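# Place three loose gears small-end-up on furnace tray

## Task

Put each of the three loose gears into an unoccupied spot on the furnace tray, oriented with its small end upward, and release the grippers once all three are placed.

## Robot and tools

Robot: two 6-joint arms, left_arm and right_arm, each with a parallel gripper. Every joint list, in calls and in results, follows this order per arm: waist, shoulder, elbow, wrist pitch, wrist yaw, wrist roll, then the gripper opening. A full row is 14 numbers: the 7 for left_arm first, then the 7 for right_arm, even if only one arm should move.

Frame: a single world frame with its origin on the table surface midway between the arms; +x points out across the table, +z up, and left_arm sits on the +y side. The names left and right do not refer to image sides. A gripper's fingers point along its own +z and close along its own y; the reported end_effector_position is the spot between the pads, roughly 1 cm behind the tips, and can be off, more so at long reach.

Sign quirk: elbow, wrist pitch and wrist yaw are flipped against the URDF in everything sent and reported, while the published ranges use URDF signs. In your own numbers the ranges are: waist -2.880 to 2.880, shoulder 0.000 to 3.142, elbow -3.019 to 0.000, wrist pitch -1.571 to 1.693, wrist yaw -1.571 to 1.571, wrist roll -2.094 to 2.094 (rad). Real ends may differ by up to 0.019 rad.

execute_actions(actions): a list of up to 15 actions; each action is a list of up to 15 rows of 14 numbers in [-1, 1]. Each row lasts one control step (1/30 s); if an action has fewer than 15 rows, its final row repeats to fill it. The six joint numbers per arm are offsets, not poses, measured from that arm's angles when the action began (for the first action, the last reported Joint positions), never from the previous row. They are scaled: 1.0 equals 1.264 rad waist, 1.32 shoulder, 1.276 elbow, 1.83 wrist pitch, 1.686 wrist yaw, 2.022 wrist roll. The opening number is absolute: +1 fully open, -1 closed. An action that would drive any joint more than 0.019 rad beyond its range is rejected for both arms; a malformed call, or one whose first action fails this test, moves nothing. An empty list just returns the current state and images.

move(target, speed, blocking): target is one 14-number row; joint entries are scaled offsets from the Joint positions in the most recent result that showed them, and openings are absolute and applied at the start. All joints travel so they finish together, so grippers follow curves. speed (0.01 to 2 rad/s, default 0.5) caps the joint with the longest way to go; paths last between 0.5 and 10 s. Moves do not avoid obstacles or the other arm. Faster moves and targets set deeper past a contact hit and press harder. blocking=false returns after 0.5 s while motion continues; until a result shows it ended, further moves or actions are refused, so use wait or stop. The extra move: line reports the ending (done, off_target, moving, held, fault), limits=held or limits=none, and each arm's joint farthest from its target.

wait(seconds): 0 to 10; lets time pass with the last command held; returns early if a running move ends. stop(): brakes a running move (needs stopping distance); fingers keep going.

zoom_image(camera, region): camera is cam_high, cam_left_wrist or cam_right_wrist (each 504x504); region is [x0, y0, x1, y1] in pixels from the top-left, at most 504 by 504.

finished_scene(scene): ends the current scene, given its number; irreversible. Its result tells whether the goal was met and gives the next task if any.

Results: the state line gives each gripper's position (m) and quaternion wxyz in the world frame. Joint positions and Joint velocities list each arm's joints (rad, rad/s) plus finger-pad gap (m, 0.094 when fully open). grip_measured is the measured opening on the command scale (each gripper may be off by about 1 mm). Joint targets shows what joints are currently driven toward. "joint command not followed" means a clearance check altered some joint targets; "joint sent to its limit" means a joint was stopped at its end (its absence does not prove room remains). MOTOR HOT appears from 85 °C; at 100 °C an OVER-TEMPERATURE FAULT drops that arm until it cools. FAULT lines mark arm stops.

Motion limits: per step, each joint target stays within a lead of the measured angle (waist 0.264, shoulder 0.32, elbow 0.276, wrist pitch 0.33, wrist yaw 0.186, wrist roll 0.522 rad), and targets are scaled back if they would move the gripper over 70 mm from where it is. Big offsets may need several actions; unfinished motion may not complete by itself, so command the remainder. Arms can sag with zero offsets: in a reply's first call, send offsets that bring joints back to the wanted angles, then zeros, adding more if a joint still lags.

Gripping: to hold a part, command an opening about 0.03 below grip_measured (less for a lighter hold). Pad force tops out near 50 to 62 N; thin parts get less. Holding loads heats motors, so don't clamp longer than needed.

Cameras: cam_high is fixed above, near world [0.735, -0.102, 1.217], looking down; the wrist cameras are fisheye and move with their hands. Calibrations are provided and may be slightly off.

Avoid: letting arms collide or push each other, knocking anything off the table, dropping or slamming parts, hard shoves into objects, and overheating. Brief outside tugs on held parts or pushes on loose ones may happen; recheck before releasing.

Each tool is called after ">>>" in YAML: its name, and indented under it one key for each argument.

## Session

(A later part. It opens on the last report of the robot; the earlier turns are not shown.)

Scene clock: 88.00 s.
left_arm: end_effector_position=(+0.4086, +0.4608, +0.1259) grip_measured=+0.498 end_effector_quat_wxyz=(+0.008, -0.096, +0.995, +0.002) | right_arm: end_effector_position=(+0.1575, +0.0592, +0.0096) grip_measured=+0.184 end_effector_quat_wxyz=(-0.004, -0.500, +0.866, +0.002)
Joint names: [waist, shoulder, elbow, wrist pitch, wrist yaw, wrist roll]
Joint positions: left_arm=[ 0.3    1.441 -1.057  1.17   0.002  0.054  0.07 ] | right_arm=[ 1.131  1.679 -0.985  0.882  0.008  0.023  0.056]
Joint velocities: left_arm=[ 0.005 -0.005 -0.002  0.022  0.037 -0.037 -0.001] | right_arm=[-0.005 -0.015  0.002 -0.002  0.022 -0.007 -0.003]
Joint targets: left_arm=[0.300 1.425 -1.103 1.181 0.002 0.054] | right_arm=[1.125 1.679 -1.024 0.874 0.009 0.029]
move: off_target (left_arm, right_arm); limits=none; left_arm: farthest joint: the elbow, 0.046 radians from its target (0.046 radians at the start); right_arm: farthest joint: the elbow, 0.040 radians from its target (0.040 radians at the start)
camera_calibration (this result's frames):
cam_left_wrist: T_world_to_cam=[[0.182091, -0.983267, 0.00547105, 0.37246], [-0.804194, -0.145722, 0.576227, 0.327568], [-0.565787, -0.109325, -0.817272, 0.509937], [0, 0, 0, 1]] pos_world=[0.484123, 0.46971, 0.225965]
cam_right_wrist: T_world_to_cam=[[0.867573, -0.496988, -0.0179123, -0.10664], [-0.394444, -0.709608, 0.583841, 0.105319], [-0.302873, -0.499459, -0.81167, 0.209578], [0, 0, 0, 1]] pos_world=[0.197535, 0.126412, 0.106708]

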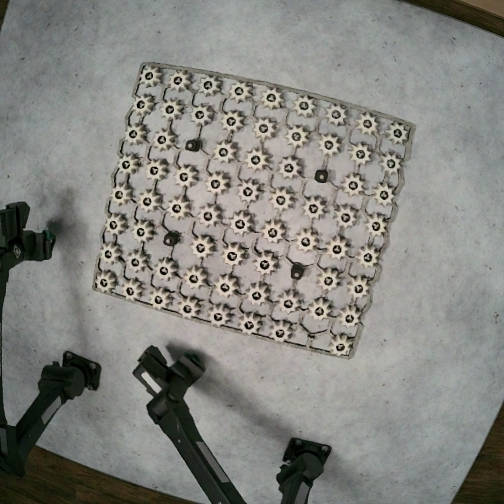

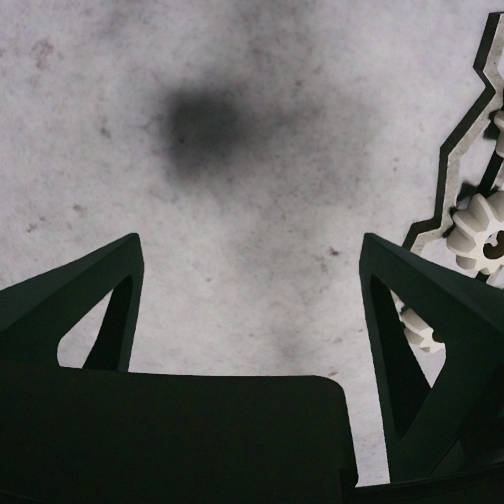

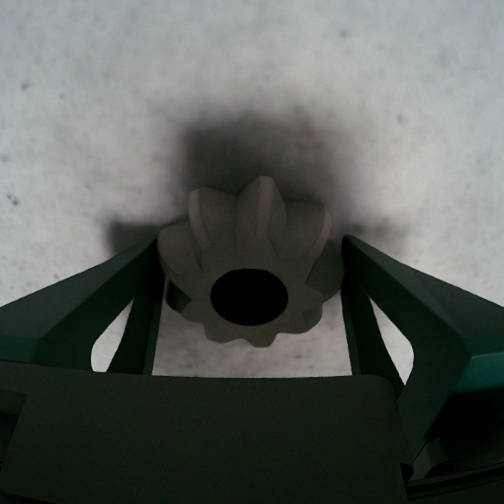

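>>> move:
  target: [0,-0.012,-0.036,0.006,0,0,0.5, 0,-0.149,-0.187,0.198,0,0.0,0.12]
  speed: 0.5

>>> zoom_image:
  camera: "cam_high"
  region: [240,260,400,380]

Scene clock: 89.57 s.
left_arm: end_effector_position=(+0.4086, +0.4608, +0.1259) grip_measured=+0.498 end_effector_quat_wxyz=(+0.008, -0.096, +0.995, +0.002) | right_arm: end_effector_position=(+0.1596, +0.0630, +0.1445) grip_measured=+0.184 end_effector_quat_wxyz=(+0.002, -0.500, +0.866, +0.006)
Joint names: [waist, shoulder, elbow, wrist pitch, wrist yaw, wrist roll]
Joint positions: left_arm=[ 0.3    1.441 -1.057  1.17   0.002  0.054  0.07 ] | right_arm=[ 1.131  1.5   -1.172  1.233  0.008  0.023  0.056]
Joint velocities: left_arm=[ 0.005 -0.015  0.012  0.002 -0.051 -0.051 -0.002] | right_arm=[-0.015 -0.015  0.002 -0.012  0.022 -0.037  0.   ]
Joint targets: left_arm=[0.300 1.425 -1.103 1.181 0.002 0.054] | right_arm=[1.131 1.482 -1.224 1.244 0.008 0.023]
move: off_target (left_arm, right_arm); limits=none; left_arm: farthest joint: the elbow, 0.046 radians from its target (0.046 radians at the start); right_arm: farthest joint: the elbow, 0.051 radians from its target (0.239 radians at the start)
camera_calibration (this result's frames):
cam_left_wrist: T_world_to_cam=[[0.182091, -0.983267, 0.00547105, 0.37246], [-0.804194, -0.145722, 0.576227, 0.327568], [-0.565787, -0.109325, -0.817272, 0.509937], [0, 0, 0, 1]] pos_world=[0.484123, 0.46971, 0.225965]
cam_right_wrist: T_world_to_cam=[[0.867705, -0.496746, -0.0181954, -0.104137], [-0.398681, -0.717337, 0.571386, 0.0330676], [-0.296886, -0.48854, -0.82048, 0.321237], [0, 0, 0, 1]] pos_world=[0.198915, 0.128928, 0.24278]

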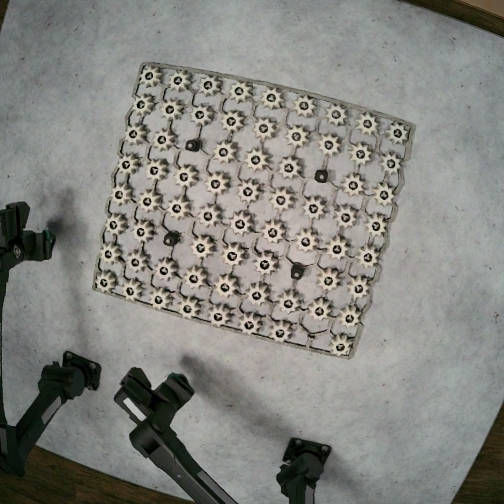

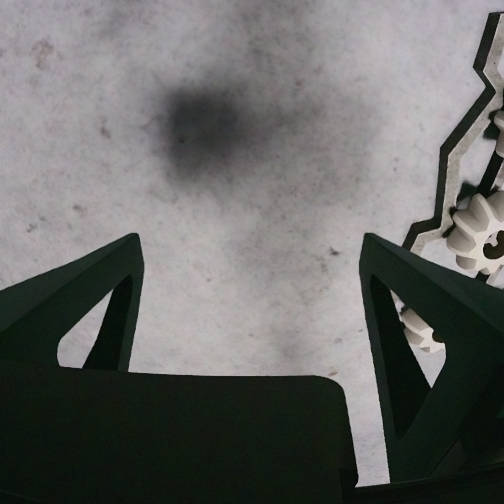

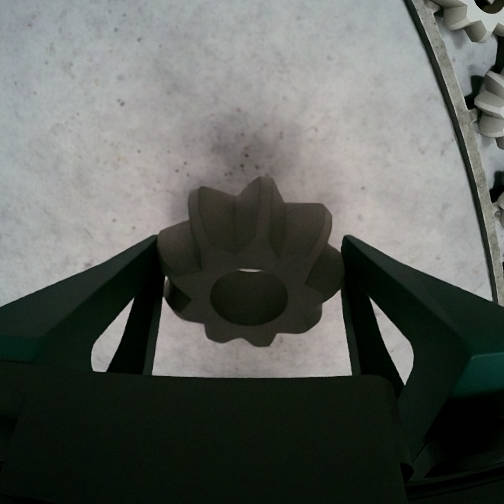

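Region (240, 260, 400, 380) of cam_high's 504x504 image, scaled by 3.150, with more detail than that image has; it fills the top 378 rows of this view, and the rest is white.

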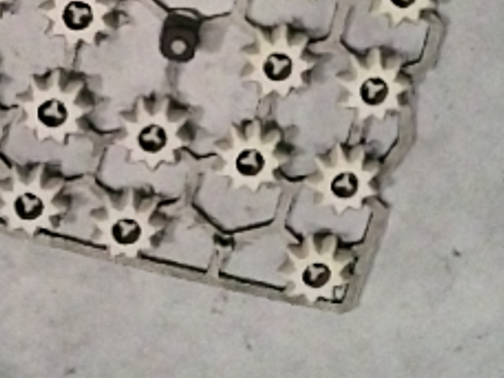

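>>> move:
  target: [0,-0.012,-0.036,0.006,0,0,0.5, -0.640,-0.127,0.098,0.016,0,-0.257,0.12]
  speed: 0.8

Scene clock: 92.03 s.
left_arm: end_effector_position=(+0.4086, +0.4608, +0.1259) grip_measured=+0.498 end_effector_quat_wxyz=(+0.008, -0.096, +0.995, +0.002) | right_arm: end_effector_position=(+0.3123, -0.2199, +0.1453) grip_measured=+0.184 end_effector_quat_wxyz=(-0.005, -0.360, +0.933, +0.004)
Joint names: [waist, shoulder, elbow, wrist pitch, wrist yaw, wrist roll]
Joint positions: left_arm=[ 0.3    1.441 -1.057  1.17   0.002  0.054  0.07 ] | right_arm=[ 0.312  1.363 -1.033  1.252  0.006 -0.487  0.056]
Joint velocities: left_arm=[ 0.005 -0.005 -0.012  0.027  0.022 -0.051 -0.   ] | right_arm=[ 0.005 -0.005  0.002  0.002  0.095 -0.037 -0.   ]
Joint targets: left_arm=[0.300 1.425 -1.103 1.181 0.002 0.054] | right_arm=[0.322 1.332 -1.047 1.263 0.008 -0.497]
move: off_target (left_arm, right_arm); limits=none; left_arm: farthest joint: the elbow, 0.046 radians from its target (0.046 radians at the start); right_arm: farthest joint: the shoulder, 0.031 radians from its target (0.167 radians at the start)
camera_calibration (this result's frames):
cam_left_wrist: T_world_to_cam=[[0.182091, -0.983267, 0.00547105, 0.37246], [-0.804194, -0.145722, 0.576227, 0.327568], [-0.565787, -0.109325, -0.817272, 0.509937], [0, 0, 0, 1]] pos_world=[0.484123, 0.46971, 0.225965]
cam_right_wrist: T_world_to_cam=[[0.674697, -0.73779, -0.0212092, -0.369458], [-0.5897, -0.556107, 0.585661, -0.0164416], [-0.443889, -0.382636, -0.810279, 0.296682], [0, 0, 0, 1]] pos_world=[0.37127, -0.168204, 0.242189]

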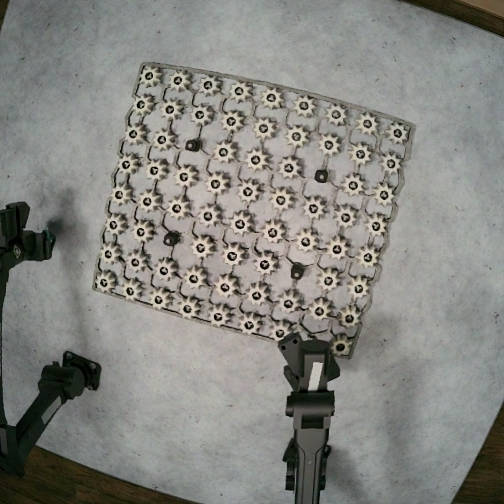

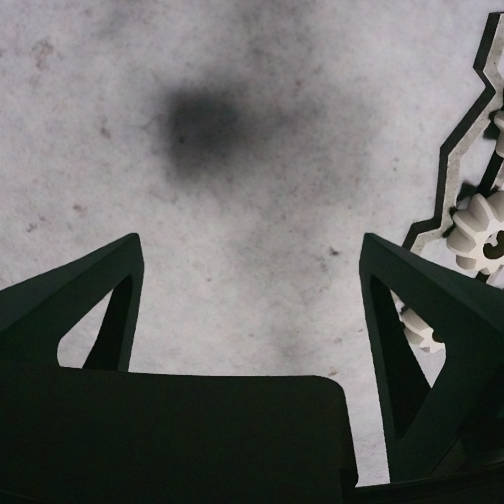

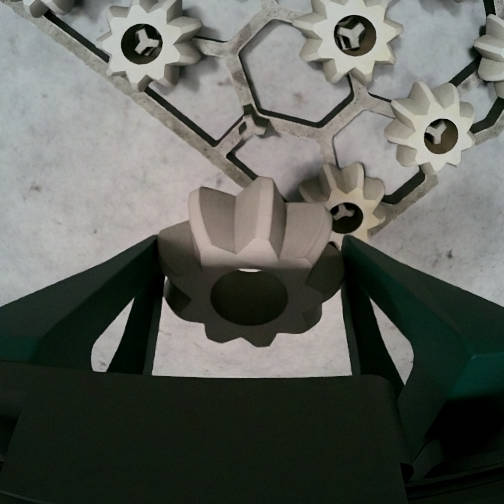

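>>> zoom_image:
  camera: "cam_right_wrist"
  region: [90,0,490,260]

Region (90, 0, 490, 260) of cam_right_wrist's 504x504 image, scaled by 1.260, with more detail than that image has; it fills the top 328 rows of this view, and the rest is white.

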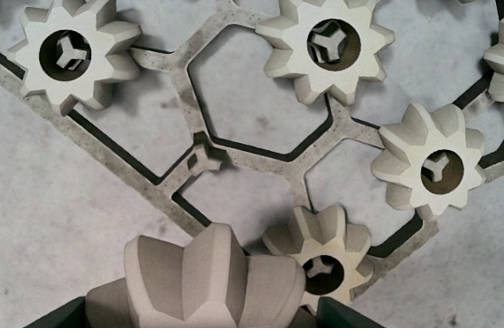

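>>> move:
  target: [0,-0.012,-0.036,0.006,0,0,0.5, 0.017,0.095,0.104,-0.156,0,-0.003,0.12]
  speed: 0.4

Scene clock: 94.90 s.
left_arm: end_effector_position=(+0.4086, +0.4608, +0.1259) grip_measured=+0.498 end_effector_quat_wxyz=(+0.008, -0.096, +0.995, +0.002) | right_arm: end_effector_position=(+0.3142, -0.2154, +0.0557) grip_measured=+0.173 end_effector_quat_wxyz=(-0.002, -0.365, +0.931, +0.004)
Joint names: [waist, shoulder, elbow, wrist pitch, wrist yaw, wrist roll]
Joint positions: left_arm=[ 0.3    1.441 -1.057  1.17   0.002  0.054  0.07 ] | right_arm=[ 0.322  1.481 -0.892  0.987  0.006 -0.487  0.055]
Joint velocities: left_arm=[-0.005 -0.005  0.002 -0.002 -0.066  0.007 -0.001] | right_arm=[ 0.005 -0.005  0.002 -0.002  0.007  0.022 -0.   ]
Joint targets: left_arm=[0.300 1.425 -1.103 1.181 0.002 0.054] | right_arm=[0.333 1.489 -0.900 0.966 0.007 -0.493]
move: off_target (left_arm); limits=none; left_arm: farthest joint: the elbow, 0.046 radians from its target (0.046 radians at the start); right_arm: farthest joint: the wrist pitch, 0.020 radians from its target (0.286 radians at the start)
camera_calibration (this result's frames):
cam_left_wrist: T_world_to_cam=[[0.182091, -0.983267, 0.00547105, 0.37246], [-0.804194, -0.145722, 0.576227, 0.327568], [-0.565787, -0.109325, -0.817272, 0.509937], [0, 0, 0, 1]] pos_world=[0.484123, 0.46971, 0.225965]
cam_right_wrist: T_world_to_cam=[[0.683219, -0.729988, -0.0181534, -0.370437], [-0.586955, -0.5638, 0.581046, 0.0374605], [-0.434391, -0.386327, -0.813668, 0.223091], [0, 0, 0, 1]] pos_world=[0.371986, -0.163108, 0.153031]

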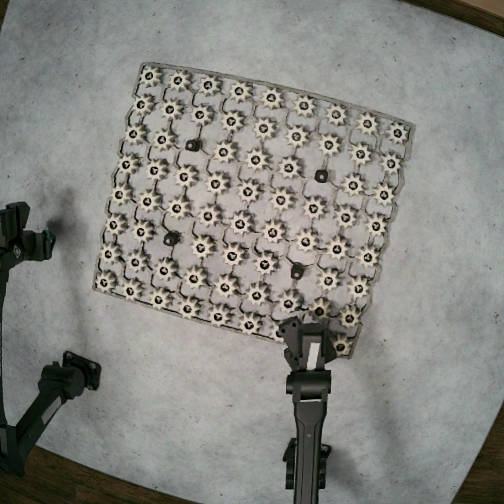

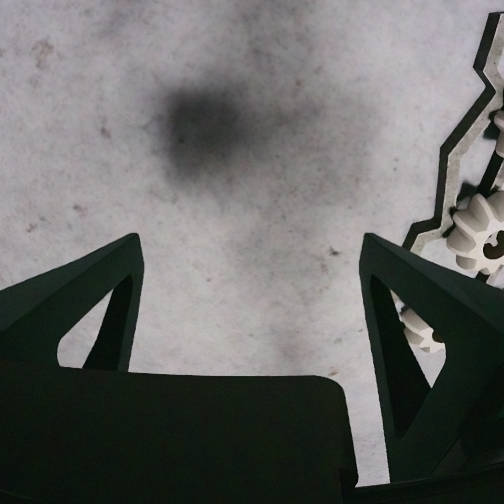

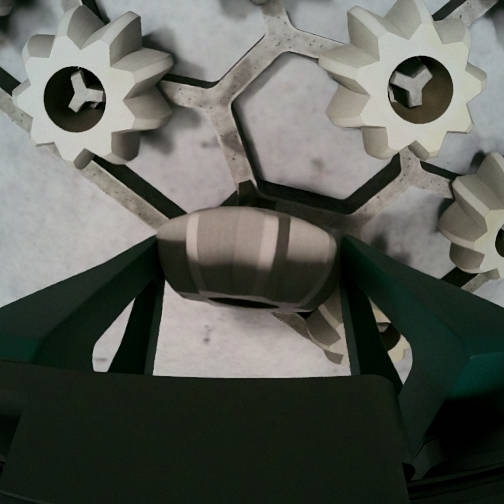

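>>> zoom_image:
  camera: "cam_right_wrist"
  region: [130,180,380,380]

>>> zoom_image:
  camera: "cam_high"
  region: [250,290,390,400]

Region (130, 180, 380, 380) of cam_right_wrist's 504x504 image, scaled by 2.016, with more detail than that image has; it fills the top 403 rows of this view, and the rest is white.

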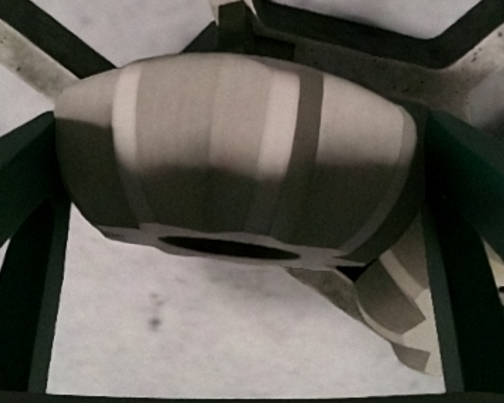

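Region (250, 290, 390, 400) of cam_high's 504x504 image, scaled by 3.600, with more detail than that image has; it fills the top 396 rows of this view, and the rest is white.

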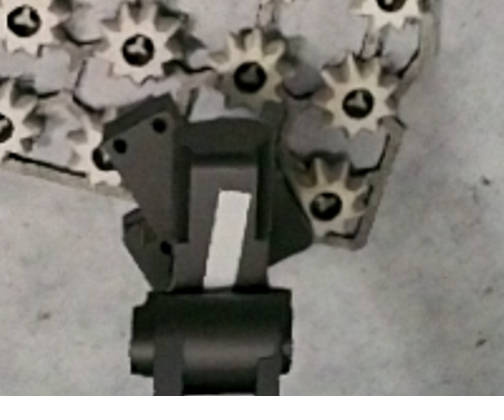

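>>> move:
  target: [0,-0.012,-0.036,0.006,0,0,0.5, 0,-0.089,-0.114,0.11,0,0,0.12]
  speed: 0.4

Scene clock: 97.47 s.
left_arm: end_effector_position=(+0.4086, +0.4608, +0.1259) grip_measured=+0.498 end_effector_quat_wxyz=(+0.008, -0.096, +0.995, +0.002) | right_arm: end_effector_position=(+0.3136, -0.2158, +0.1247) grip_measured=+0.173 end_effector_quat_wxyz=(+0.003, -0.365, +0.931, +0.002)
Joint names: [waist, shoulder, elbow, wrist pitch, wrist yaw, wrist roll]
Joint positions: left_arm=[ 0.3    1.441 -1.057  1.17   0.002  0.054  0.07 ] | right_arm=[ 0.322  1.379 -0.99   1.177  0.005 -0.487  0.055]
Joint velocities: left_arm=[-0.005 -0.005  0.002  0.002  0.037 -0.037 -0.   ] | right_arm=[ 0.005 -0.005 -0.007  0.012 -0.022  0.022 -0.001]
Joint targets: left_arm=[0.300 1.425 -1.103 1.181 0.002 0.054] | right_arm=[0.322 1.363 -1.037 1.188 0.006 -0.487]
move: off_target (left_arm, right_arm); limits=none; left_arm: farthest joint: the elbow, 0.046 radians from its target (0.046 radians at the start); right_arm: farthest joint: the elbow, 0.047 radians from its target (0.146 radians at the start)
camera_calibration (this result's frames):
cam_left_wrist: T_world_to_cam=[[0.182091, -0.983267, 0.00547105, 0.37246], [-0.804194, -0.145722, 0.576227, 0.327568], [-0.565787, -0.109325, -0.817272, 0.509937], [0, 0, 0, 1]] pos_world=[0.484123, 0.46971, 0.225965]
cam_right_wrist: T_world_to_cam=[[0.683371, -0.729971, -0.0121251, -0.369848], [-0.592719, -0.564424, 0.574552, -0.00079537], [-0.42625, -0.385445, -0.818378, 0.276986], [0, 0, 0, 1]] pos_world=[0.370338, -0.163665, 0.222652]

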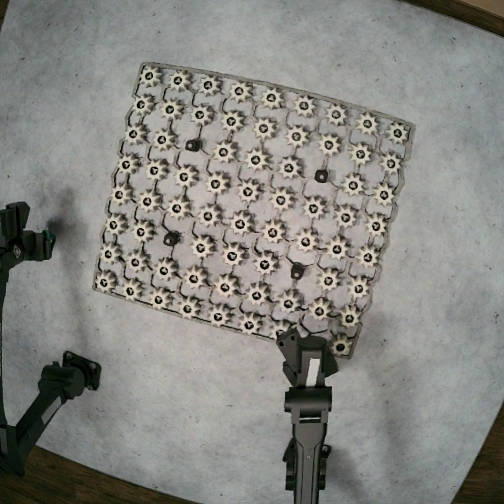

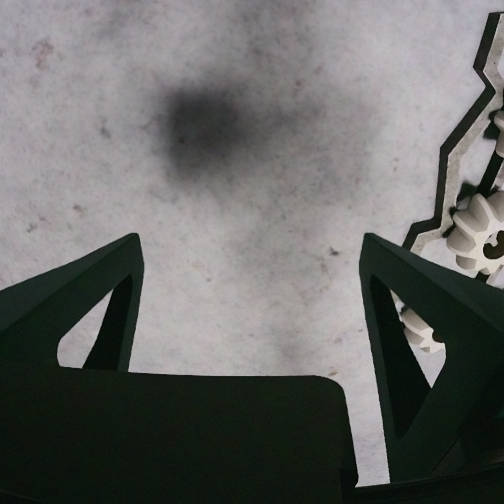

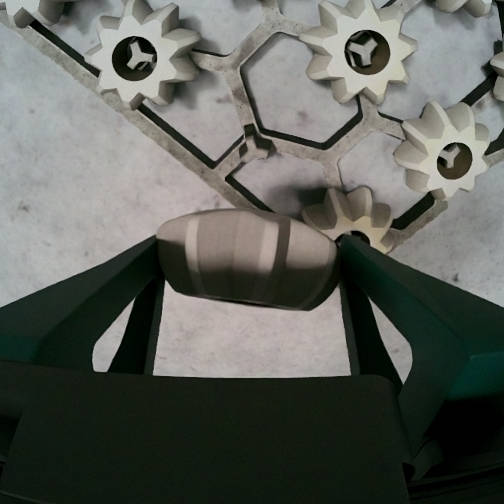

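>>> move:
  target: [0,-0.012,-0.036,0.006,0,0,0.5, 0.298,-0.098,0.192,-0.089,0,0,0.11]
  speed: 0.5

Scene clock: 99.20 s.
left_arm: end_effector_position=(+0.4086, +0.4608, +0.1259) grip_measured=+0.498 end_effector_quat_wxyz=(+0.008, -0.096, +0.995, +0.002) | right_arm: end_effector_position=(+0.1968, -0.1318, +0.0670) grip_measured=+0.173 end_effector_quat_wxyz=(-0.004, -0.534, +0.846, +0.002)
Joint names: [waist, shoulder, elbow, wrist pitch, wrist yaw, wrist roll]
Joint positions: left_arm=[ 0.3    1.441 -1.057  1.17   0.002  0.054  0.07 ] | right_arm=[ 0.701  1.278 -0.728  1.028  0.005 -0.487  0.055]
Joint velocities: left_arm=[-0.015 -0.005  0.007 -0.007 -0.007 -0.037  0.001] | right_arm=[ 0.005 -0.005  0.017 -0.002 -0.007 -0.037 -0.001]
Joint targets: left_arm=[0.300 1.425 -1.103 1.181 0.002 0.054] | right_arm=[0.699 1.250 -0.746 1.015 0.005 -0.487]
move: off_target (left_arm, right_arm); limits=none; left_arm: farthest joint: the elbow, 0.046 radians from its target (0.046 radians at the start); right_arm: farthest joint: the shoulder, 0.029 radians from its target (0.129 radians at the start)
camera_calibration (this result's frames):
cam_left_wrist: T_world_to_cam=[[0.182091, -0.983267, 0.00547105, 0.37246], [-0.804194, -0.145722, 0.576227, 0.327568], [-0.565787, -0.109325, -0.817272, 0.509937], [0, 0, 0, 1]] pos_world=[0.484123, 0.46971, 0.225965]
cam_right_wrist: T_world_to_cam=[[0.904566, -0.425965, -0.017733, -0.232552], [-0.336532, -0.738949, 0.583696, -0.0635244], [-0.261738, -0.522024, -0.811779, 0.16158], [0, 0, 0, 1]] pos_world=[0.231272, -0.0616519, 0.164122]

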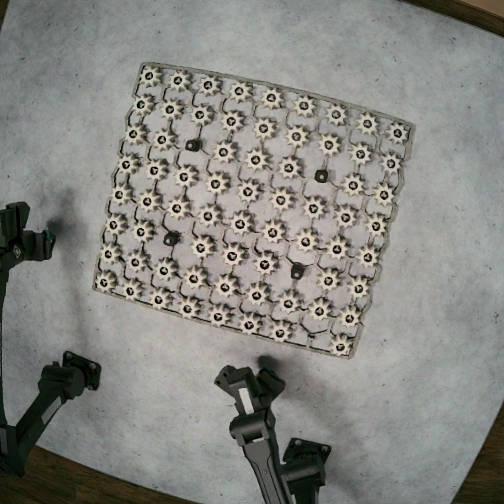

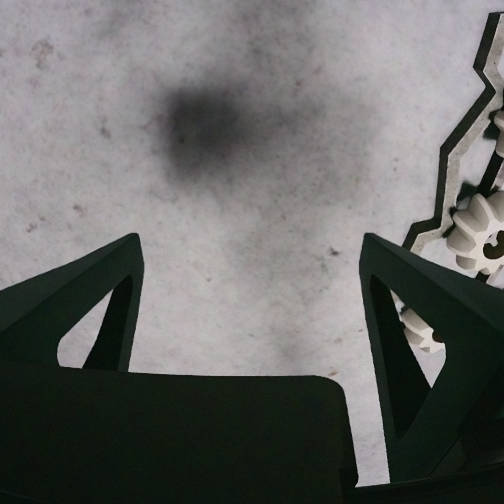

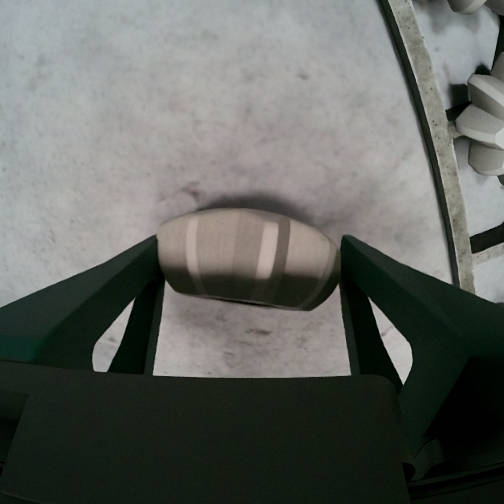

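>>> zoom_image:
  camera: "cam_right_wrist"
  region: [140,190,360,340]

Region (140, 190, 360, 340) of cam_right_wrist's 504x504 image, scaled by 2.291, with more detail than that image has; it fills the top 344 rows of this view, and the rest is white.

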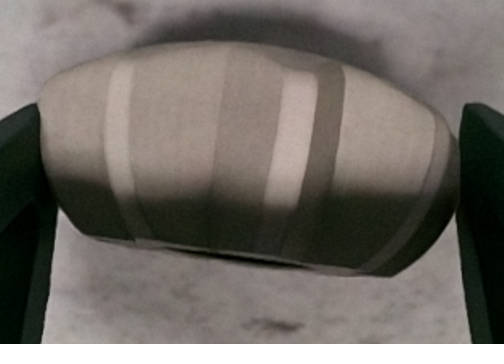

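>>> move:
  target: [0,-0.012,-0.036,0.006,0,0,0.5, 0,0.053,0.028,-0.070,0,0,0.12]
  speed: 0.2

Scene clock: 101.47 s.
left_arm: end_effector_position=(+0.4086, +0.4608, +0.1259) grip_measured=+0.498 end_effector_quat_wxyz=(+0.008, -0.096, +0.995, +0.002) | right_arm: end_effector_position=(+0.1973, -0.1315, +0.0334) grip_measured=+0.173 end_effector_quat_wxyz=(-0.004, -0.534, +0.846, +0.002)
Joint names: [waist, shoulder, elbow, wrist pitch, wrist yaw, wrist roll]
Joint positions: left_arm=[ 0.3    1.441 -1.057  1.17   0.002  0.054  0.07 ] | right_arm=[ 0.701  1.344 -0.68   0.913  0.005 -0.487  0.055]
Joint velocities: left_arm=[-0.005 -0.005  0.002 -0.002  0.022 -0.037 -0.   ] | right_arm=[-0.024  0.005  0.002  0.002  0.022  0.007 -0.001]
Joint targets: left_arm=[0.300 1.425 -1.103 1.181 0.002 0.054] | right_arm=[0.701 1.348 -0.692 0.900 0.005 -0.487]
move: off_target (left_arm); limits=none; left_arm: farthest joint: the elbow, 0.046 radians from its target (0.046 radians at the start); right_arm: farthest joint: the wrist pitch, 0.014 radians from its target (0.128 radians at the start)
camera_calibration (this result's frames):
cam_left_wrist: T_world_to_cam=[[0.182091, -0.983267, 0.00547105, 0.37246], [-0.804194, -0.145722, 0.576227, 0.327568], [-0.565787, -0.109325, -0.817272, 0.509937], [0, 0, 0, 1]] pos_world=[0.484123, 0.46971, 0.225965]
cam_right_wrist: T_world_to_cam=[[0.904577, -0.425957, -0.0173728, -0.233428], [-0.336889, -0.739214, 0.583153, -0.0434735], [-0.26124, -0.521654, -0.812176, 0.134589], [0, 0, 0, 1]] pos_world=[0.231668, -0.0613576, 0.130606]

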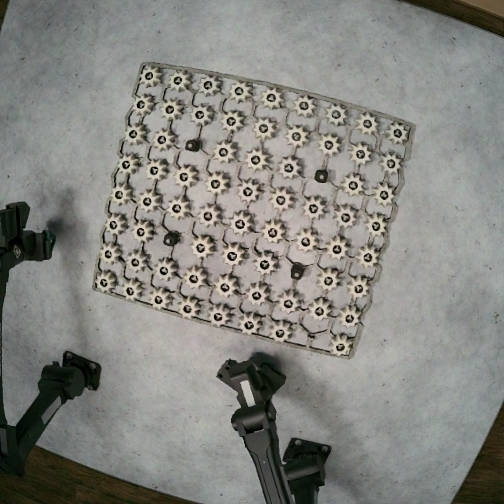

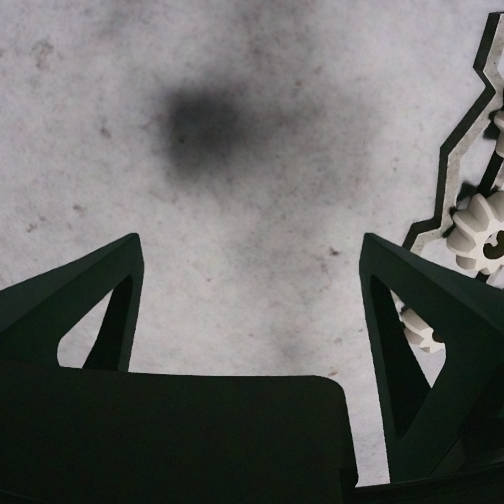

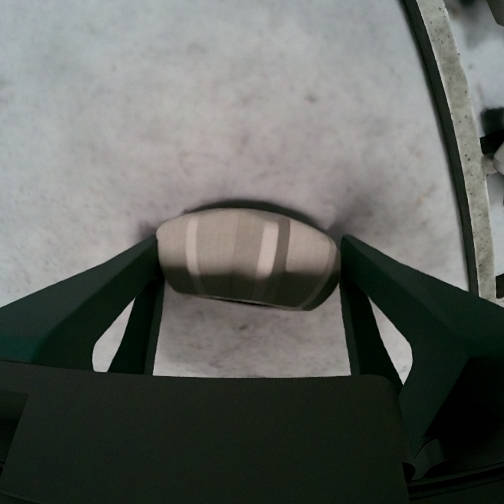

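>>> move:
  target: [0,-0.012,-0.036,0.006,0,0,0.5, 0,0.029,0.005,-0.033,0,0,0.15]
  speed: 0.06

Scene clock: 103.03 s.
left_arm: end_effector_position=(+0.4086, +0.4608, +0.1259) grip_measured=+0.498 end_effector_quat_wxyz=(+0.008, -0.096, +0.995, +0.002) | right_arm: end_effector_position=(+0.1978, -0.1310, +0.0225) grip_measured=+0.173 end_effector_quat_wxyz=(-0.002, -0.534, +0.846, +0.002)
Joint names: [waist, shoulder, elbow, wrist pitch, wrist yaw, wrist roll]
Joint positions: left_arm=[ 0.3    1.441 -1.057  1.17   0.002  0.054  0.07 ] | right_arm=[ 0.701  1.368 -0.665  0.873  0.005 -0.487  0.055]
Joint velocities: left_arm=[-0.005 -0.005  0.002  0.017 -0.007 -0.037 -0.001] | right_arm=[-0.005 -0.015  0.012  0.007 -0.037 -0.007 -0.   ]
Joint targets: left_arm=[0.300 1.425 -1.103 1.181 0.002 0.054] | right_arm=[0.701 1.382 -0.673 0.853 0.005 -0.487]
move: off_target (left_arm); limits=none; left_arm: farthest joint: the elbow, 0.046 radians from its target (0.046 radians at the start); right_arm: farthest joint: the wrist pitch, 0.020 radians from its target (0.060 radians at the start)
camera_calibration (this result's frames):
cam_left_wrist: T_world_to_cam=[[0.182091, -0.983267, 0.00547105, 0.37246], [-0.804194, -0.145722, 0.576227, 0.327568], [-0.565787, -0.109325, -0.817272, 0.509937], [0, 0, 0, 1]] pos_world=[0.484123, 0.46971, 0.225965]
cam_right_wrist: T_world_to_cam=[[0.904608, -0.425927, -0.0164483, -0.233912], [-0.338006, -0.740319, 0.581102, -0.0364403], [-0.259684, -0.52011, -0.813664, 0.125996], [0, 0, 0, 1]] pos_world=[0.232001, -0.061075, 0.119847]

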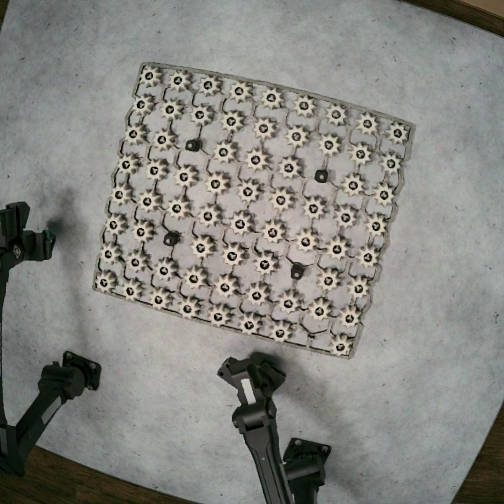

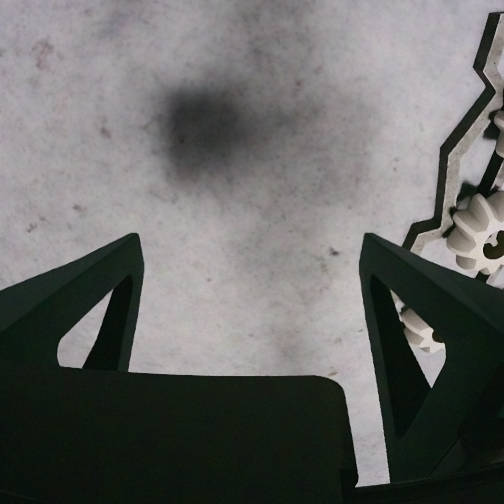

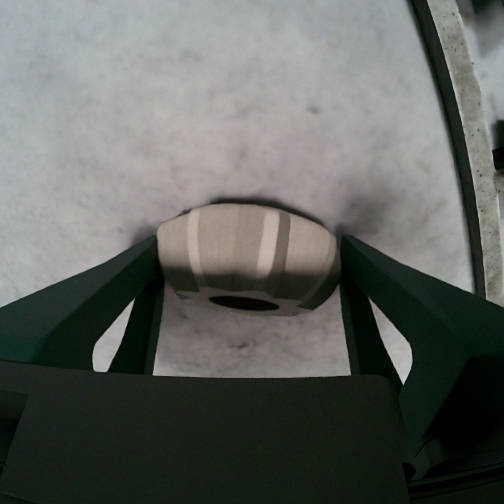

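>>> move:
  target: [0,-0.012,-0.036,0.006,0,0,0.5, 0,0.030,0.005,-0.033,0,0,0.155]
  speed: 0.05

Scene clock: 104.87 s.
left_arm: end_effector_position=(+0.4086, +0.4608, +0.1259) grip_measured=+0.498 end_effector_quat_wxyz=(+0.008, -0.096, +0.995, +0.002) | right_arm: end_effector_position=(+0.2027, -0.1263, +0.0154) grip_measured=+0.171 end_effector_quat_wxyz=(+0.008, -0.534, +0.846, +0.006)
Joint names: [waist, shoulder, elbow, wrist pitch, wrist yaw, wrist roll]
Joint positions: left_arm=[ 0.3    1.441 -1.057  1.17   0.002  0.054  0.07 ] | right_arm=[ 0.701  1.389 -0.661  0.827  0.01  -0.487  0.055]
Joint velocities: left_arm=[ 0.005 -0.015 -0.007 -0.002  0.022 -0.022  0.   ] | right_arm=[-0.015 -0.005  0.002  0.012 -0.007  0.051 -0.001]
Joint targets: left_arm=[0.300 1.425 -1.103 1.181 0.002 0.054] | right_arm=[0.701 1.408 -0.659 0.812 0.005 -0.487]
move: off_target (left_arm); limits=none; left_arm: farthest joint: the elbow, 0.046 radians from its target (0.046 radians at the start); right_arm: farthest joint: the shoulder, 0.019 radians from its target (0.040 radians at the start)
camera_calibration (this result's frames):
cam_left_wrist: T_world_to_cam=[[0.182091, -0.983267, 0.00547105, 0.37246], [-0.804194, -0.145722, 0.576227, 0.327568], [-0.565787, -0.109325, -0.817272, 0.509937], [0, 0, 0, 1]] pos_world=[0.484123, 0.46971, 0.225965]
cam_right_wrist: T_world_to_cam=[[0.904804, -0.425679, -0.0112701, -0.236546], [-0.345589, -0.749516, 0.564618, -0.0265427], [-0.248793, -0.506974, -0.825275, 0.123557], [0, 0, 0, 1]] pos_world=[0.235595, -0.0579465, 0.114289]

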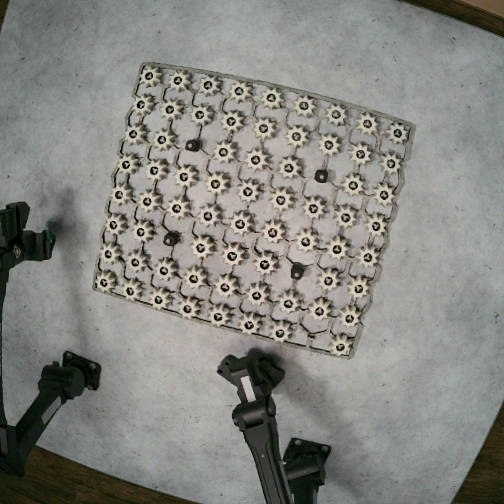

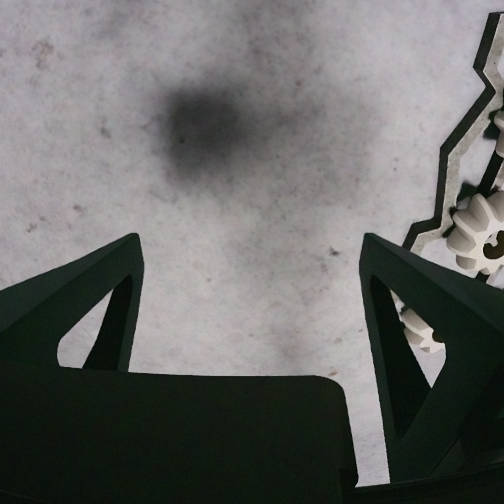

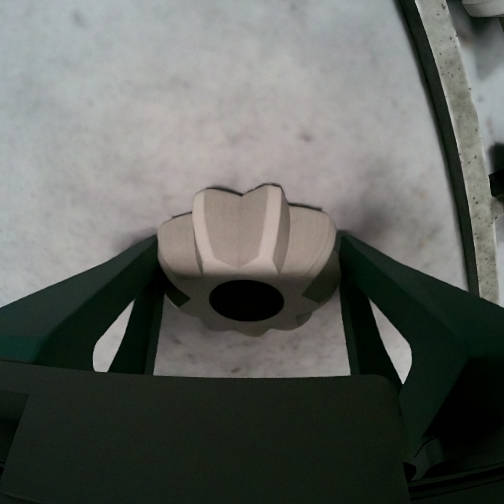

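>>> move:
  target: [0,-0.012,-0.036,0.006,0,0,0.5, 0,0.012,0.018,-0.006,0,0,0.16]
  speed: 0.05

Scene clock: 106.57 s.
left_arm: end_effector_position=(+0.4086, +0.4608, +0.1259) grip_measured=+0.498 end_effector_quat_wxyz=(+0.008, -0.096, +0.995, +0.002) | right_arm: end_effector_position=(+0.2025, -0.1260, +0.0140) grip_measured=+0.172 end_effector_quat_wxyz=(+0.010, -0.534, +0.845, +0.007)
Joint names: [waist, shoulder, elbow, wrist pitch, wrist yaw, wrist roll]
Joint positions: left_arm=[ 0.3    1.441 -1.057  1.17   0.002  0.054  0.07 ] | right_arm=[ 0.701  1.389 -0.656  0.817  0.012 -0.487  0.055]
Joint velocities: left_arm=[ 0.015 -0.005  0.002  0.007  0.066 -0.022 -0.002] | right_arm=[-0.024  0.005  0.012  0.007  0.022 -0.037 -0.001]
Joint targets: left_arm=[0.300 1.425 -1.103 1.181 0.002 0.054] | right_arm=[0.701 1.405 -0.638 0.816 0.010 -0.487]
move: off_target (left_arm); limits=none; left_arm: farthest joint: the elbow, 0.046 radians from its target (0.046 radians at the start); right_arm: farthest joint: the elbow, 0.018 radians from its target (0.023 radians at the start)
camera_calibration (this result's frames):
cam_left_wrist: T_world_to_cam=[[0.182091, -0.983267, 0.00547105, 0.37246], [-0.804194, -0.145722, 0.576227, 0.327568], [-0.565787, -0.109325, -0.817272, 0.509937], [0, 0, 0, 1]] pos_world=[0.484123, 0.46971, 0.225965]
cam_right_wrist: T_world_to_cam=[[0.904853, -0.425596, -0.0104274, -0.236307], [-0.347333, -0.75218, 0.559986, -0.0255133], [-0.246171, -0.503083, -0.828436, 0.122528], [0, 0, 0, 1]] pos_world=[0.235125, -0.0581203, 0.11333]

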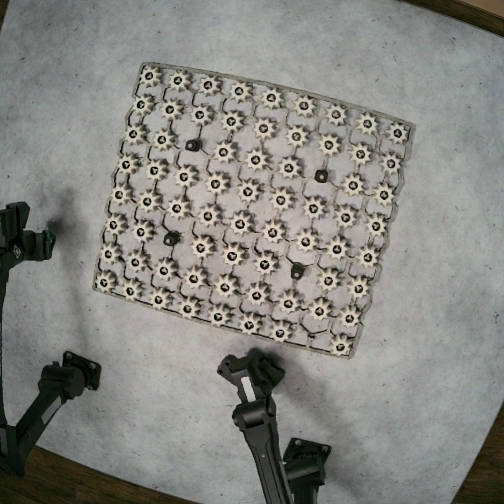

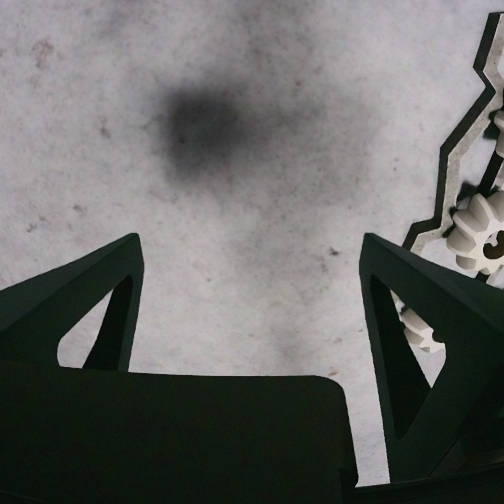

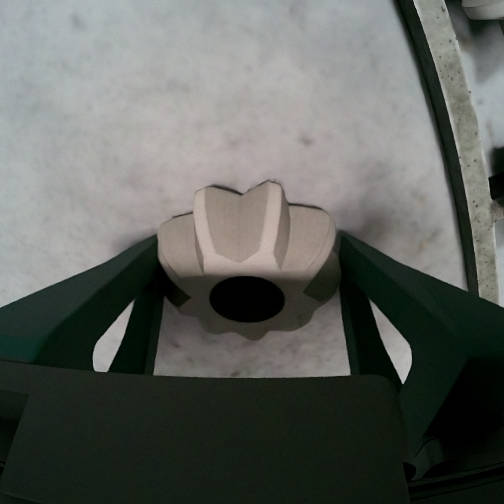

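>>> move:
  target: [0,-0.012,-0.036,0.006,0,0,0.5, 0,0.0,0.0,0,0,0,0.26]
  speed: 0.05

Scene clock: 107.93 s.
left_arm: end_effector_position=(+0.4086, +0.4608, +0.1259) grip_measured=+0.498 end_effector_quat_wxyz=(+0.008, -0.096, +0.995, +0.002) | right_arm: end_effector_position=(+0.2018, -0.1266, +0.0134) grip_measured=+0.259 end_effector_quat_wxyz=(+0.009, -0.534, +0.846, +0.007)
Joint names: [waist, shoulder, elbow, wrist pitch, wrist yaw, wrist roll]
Joint positions: left_arm=[ 0.3    1.441 -1.057  1.17   0.002  0.054  0.07 ] | right_arm=[ 0.701  1.389 -0.654  0.817  0.012 -0.487  0.059]
Joint velocities: left_arm=[ 0.005 -0.015  0.002 -0.012 -0.007 -0.037 -0.   ] | right_arm=[-0.015 -0.015  0.012  0.007 -0.037 -0.037  0.   ]
Joint targets: left_arm=[0.300 1.425 -1.103 1.181 0.002 0.054] | right_arm=[0.701 1.389 -0.657 0.817 0.012 -0.487]
move: off_target (left_arm); limits=none; left_arm: farthest joint: the elbow, 0.046 radians from its target (0.046 radians at the start); right_arm: farthest joint: the elbow, 0.002 radians from its target (0.000 radians at the start)
camera_calibration (this result's frames):
cam_left_wrist: T_world_to_cam=[[0.182091, -0.983267, 0.00547105, 0.37246], [-0.804194, -0.145722, 0.576227, 0.327568], [-0.565787, -0.109325, -0.817272, 0.509937], [0, 0, 0, 1]] pos_world=[0.484123, 0.46971, 0.225965]
cam_right_wrist: T_world_to_cam=[[0.904837, -0.425608, -0.0113286, -0.235847], [-0.346475, -0.751543, 0.561372, -0.0260121], [-0.247439, -0.504025, -0.827486, 0.12172], [0, 0, 0, 1]] pos_world=[0.234509, -0.058578, 0.112652]

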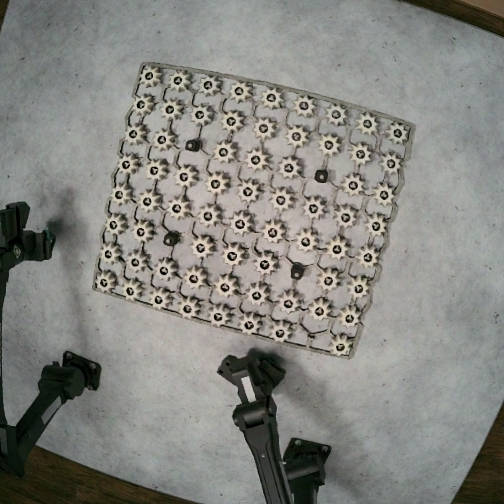

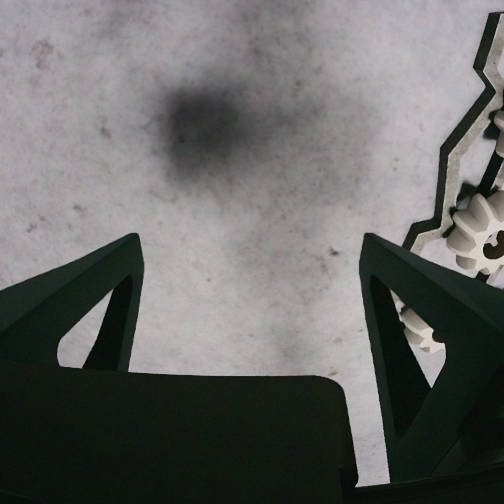

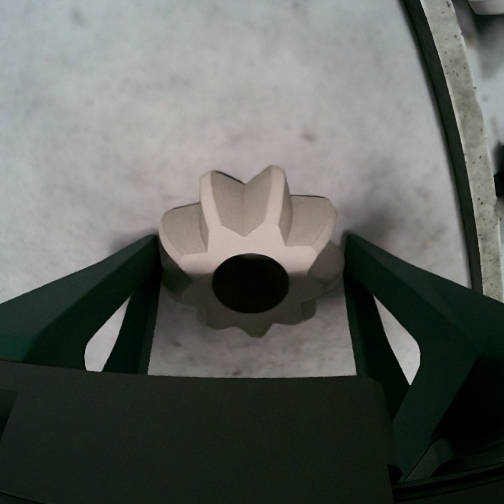

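>>> zoom_image:
  camera: "cam_right_wrist"
  region: [130,150,370,350]

Region (130, 150, 370, 350) of cam_right_wrist's 504x504 image, scaled by 2.100, with more detail than that image has.

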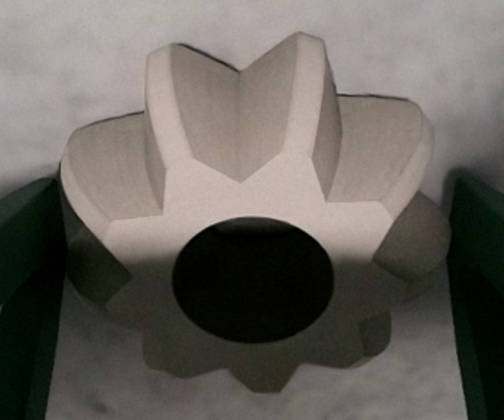

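>>> move:
  target: [0,-0.012,-0.036,0.006,0,0,0.5, 0.010,0.027,-0.046,0.012,0,0.054,0.55]
  speed: 0.06

Scene clock: 112.17 s.
left_arm: end_effector_position=(+0.4086, +0.4608, +0.1259) grip_measured=+0.498 end_effector_quat_wxyz=(+0.008, -0.096, +0.995, +0.002) | right_arm: end_effector_position=(+0.2046, -0.1241, +0.0127) grip_measured=+0.549 end_effector_quat_wxyz=(+0.003, -0.492, +0.871, +0.006)
Joint names: [waist, shoulder, elbow, wrist pitch, wrist yaw, wrist roll]
Joint positions: left_arm=[ 0.3    1.441 -1.057  1.17   0.002  0.054  0.07 ] | right_arm=[ 0.702  1.408 -0.672  0.827  0.012 -0.388  0.073]
Joint velocities: left_arm=[ 0.005 -0.005  0.007  0.017  0.037 -0.022  0.001] | right_arm=[ 0.005  0.005 -0.017 -0.017  0.051  0.007  0.001]
Joint targets: left_arm=[0.300 1.425 -1.103 1.181 0.002 0.054] | right_arm=[0.714 1.425 -0.713 0.839 0.012 -0.378]
move: off_target (left_arm, right_arm); limits=none; left_arm: farthest joint: the elbow, 0.046 radians from its target (0.046 radians at the start); right_arm: farthest joint: the elbow, 0.041 radians from its target (0.058 radians at the start)
camera_calibration (this result's frames):
cam_left_wrist: T_world_to_cam=[[0.182091, -0.983267, 0.00547105, 0.37246], [-0.804194, -0.145722, 0.576227, 0.327568], [-0.565787, -0.109325, -0.817272, 0.509937], [0, 0, 0, 1]] pos_world=[0.484123, 0.46971, 0.225965]
cam_right_wrist: T_world_to_cam=[[0.858659, -0.512219, -0.0183729, -0.238545], [-0.411495, -0.710296, 0.571097, -0.00440427], [-0.305577, -0.482817, -0.820677, 0.137547], [0, 0, 0, 1]] pos_world=[0.245047, -0.0589055, 0.111014]

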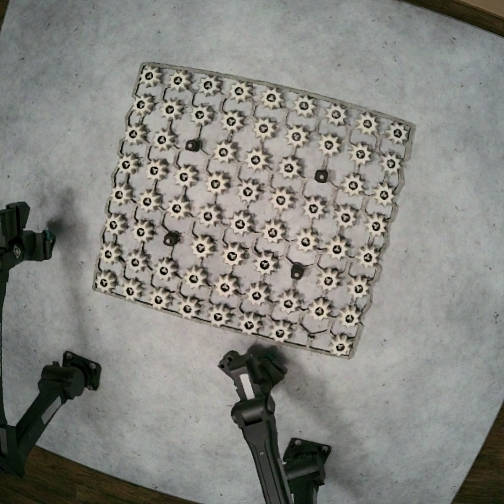

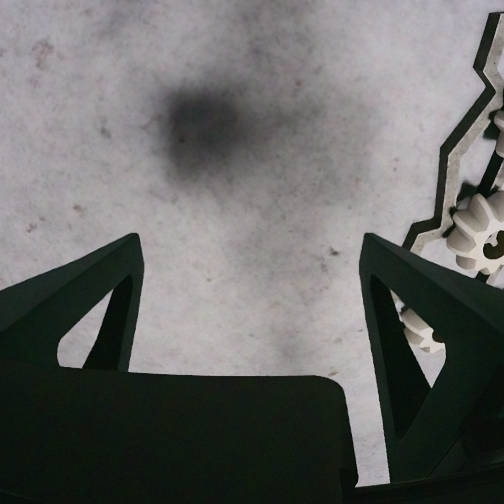

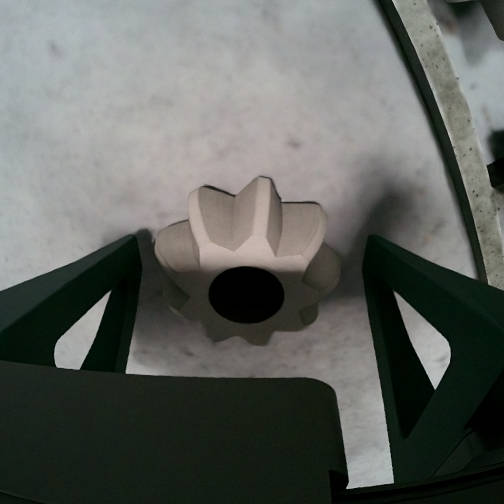

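>>> move:
  target: [0,-0.012,-0.036,0.006,0,0,0.5, 0.008,0.021,-0.032,0.006,0,0.005,0.55]
  speed: 0.05

Scene clock: 113.53 s.
left_arm: end_effector_position=(+0.4086, +0.4608, +0.1259) grip_measured=+0.498 end_effector_quat_wxyz=(+0.008, -0.096, +0.995, +0.002) | right_arm: end_effector_position=(+0.2034, -0.1249, +0.0092) grip_measured=+0.549 end_effector_quat_wxyz=(-0.004, -0.491, +0.871, +0.006)
Joint names: [waist, shoulder, elbow, wrist pitch, wrist yaw, wrist roll]
Joint positions: left_arm=[ 0.3    1.441 -1.057  1.17   0.002  0.054  0.07 ] | right_arm=[ 0.702  1.421 -0.672  0.827  0.012 -0.387  0.073]
Joint velocities: left_arm=[-0.005 -0.005  0.002  0.007 -0.022  0.081  0.001] | right_arm=[-0.005 -0.005 -0.007 -0.002  0.037 -0.007 -0.   ]
Joint targets: left_arm=[0.300 1.425 -1.103 1.181 0.002 0.054] | right_arm=[0.712 1.436 -0.712 0.838 0.012 -0.378]
move: off_target (left_arm, right_arm); limits=none; left_arm: farthest joint: the elbow, 0.046 radians from its target (0.046 radians at the start); right_arm: farthest joint: the elbow, 0.041 radians from its target (0.041 radians at the start)
camera_calibration (this result's frames):
cam_left_wrist: T_world_to_cam=[[0.182091, -0.983267, 0.00547105, 0.37246], [-0.804194, -0.145722, 0.576227, 0.327568], [-0.565787, -0.109325, -0.817272, 0.509937], [0, 0, 0, 1]] pos_world=[0.484123, 0.46971, 0.225965]
cam_right_wrist: T_world_to_cam=[[0.858065, -0.513025, -0.023043, -0.237988], [-0.406395, -0.705783, 0.58027, -0.00404543], [-0.313956, -0.488545, -0.814098, 0.134796], [0, 0, 0, 1]] pos_world=[0.244885, -0.0590948, 0.106601]

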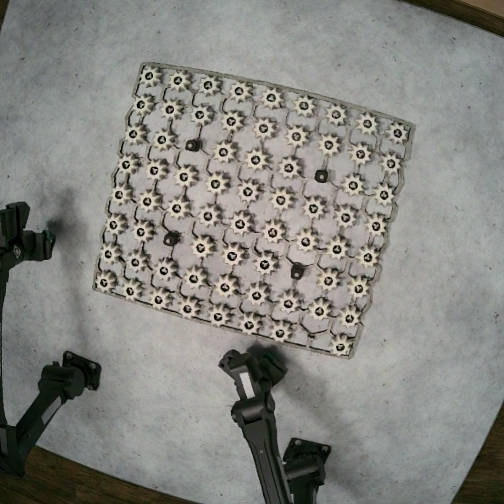

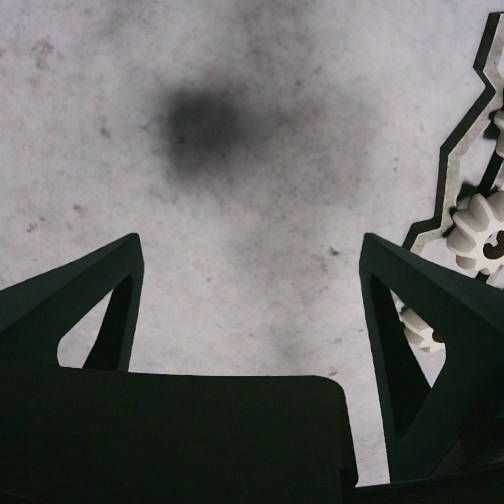

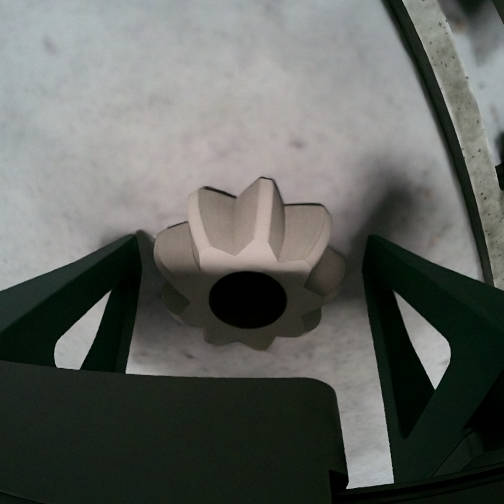

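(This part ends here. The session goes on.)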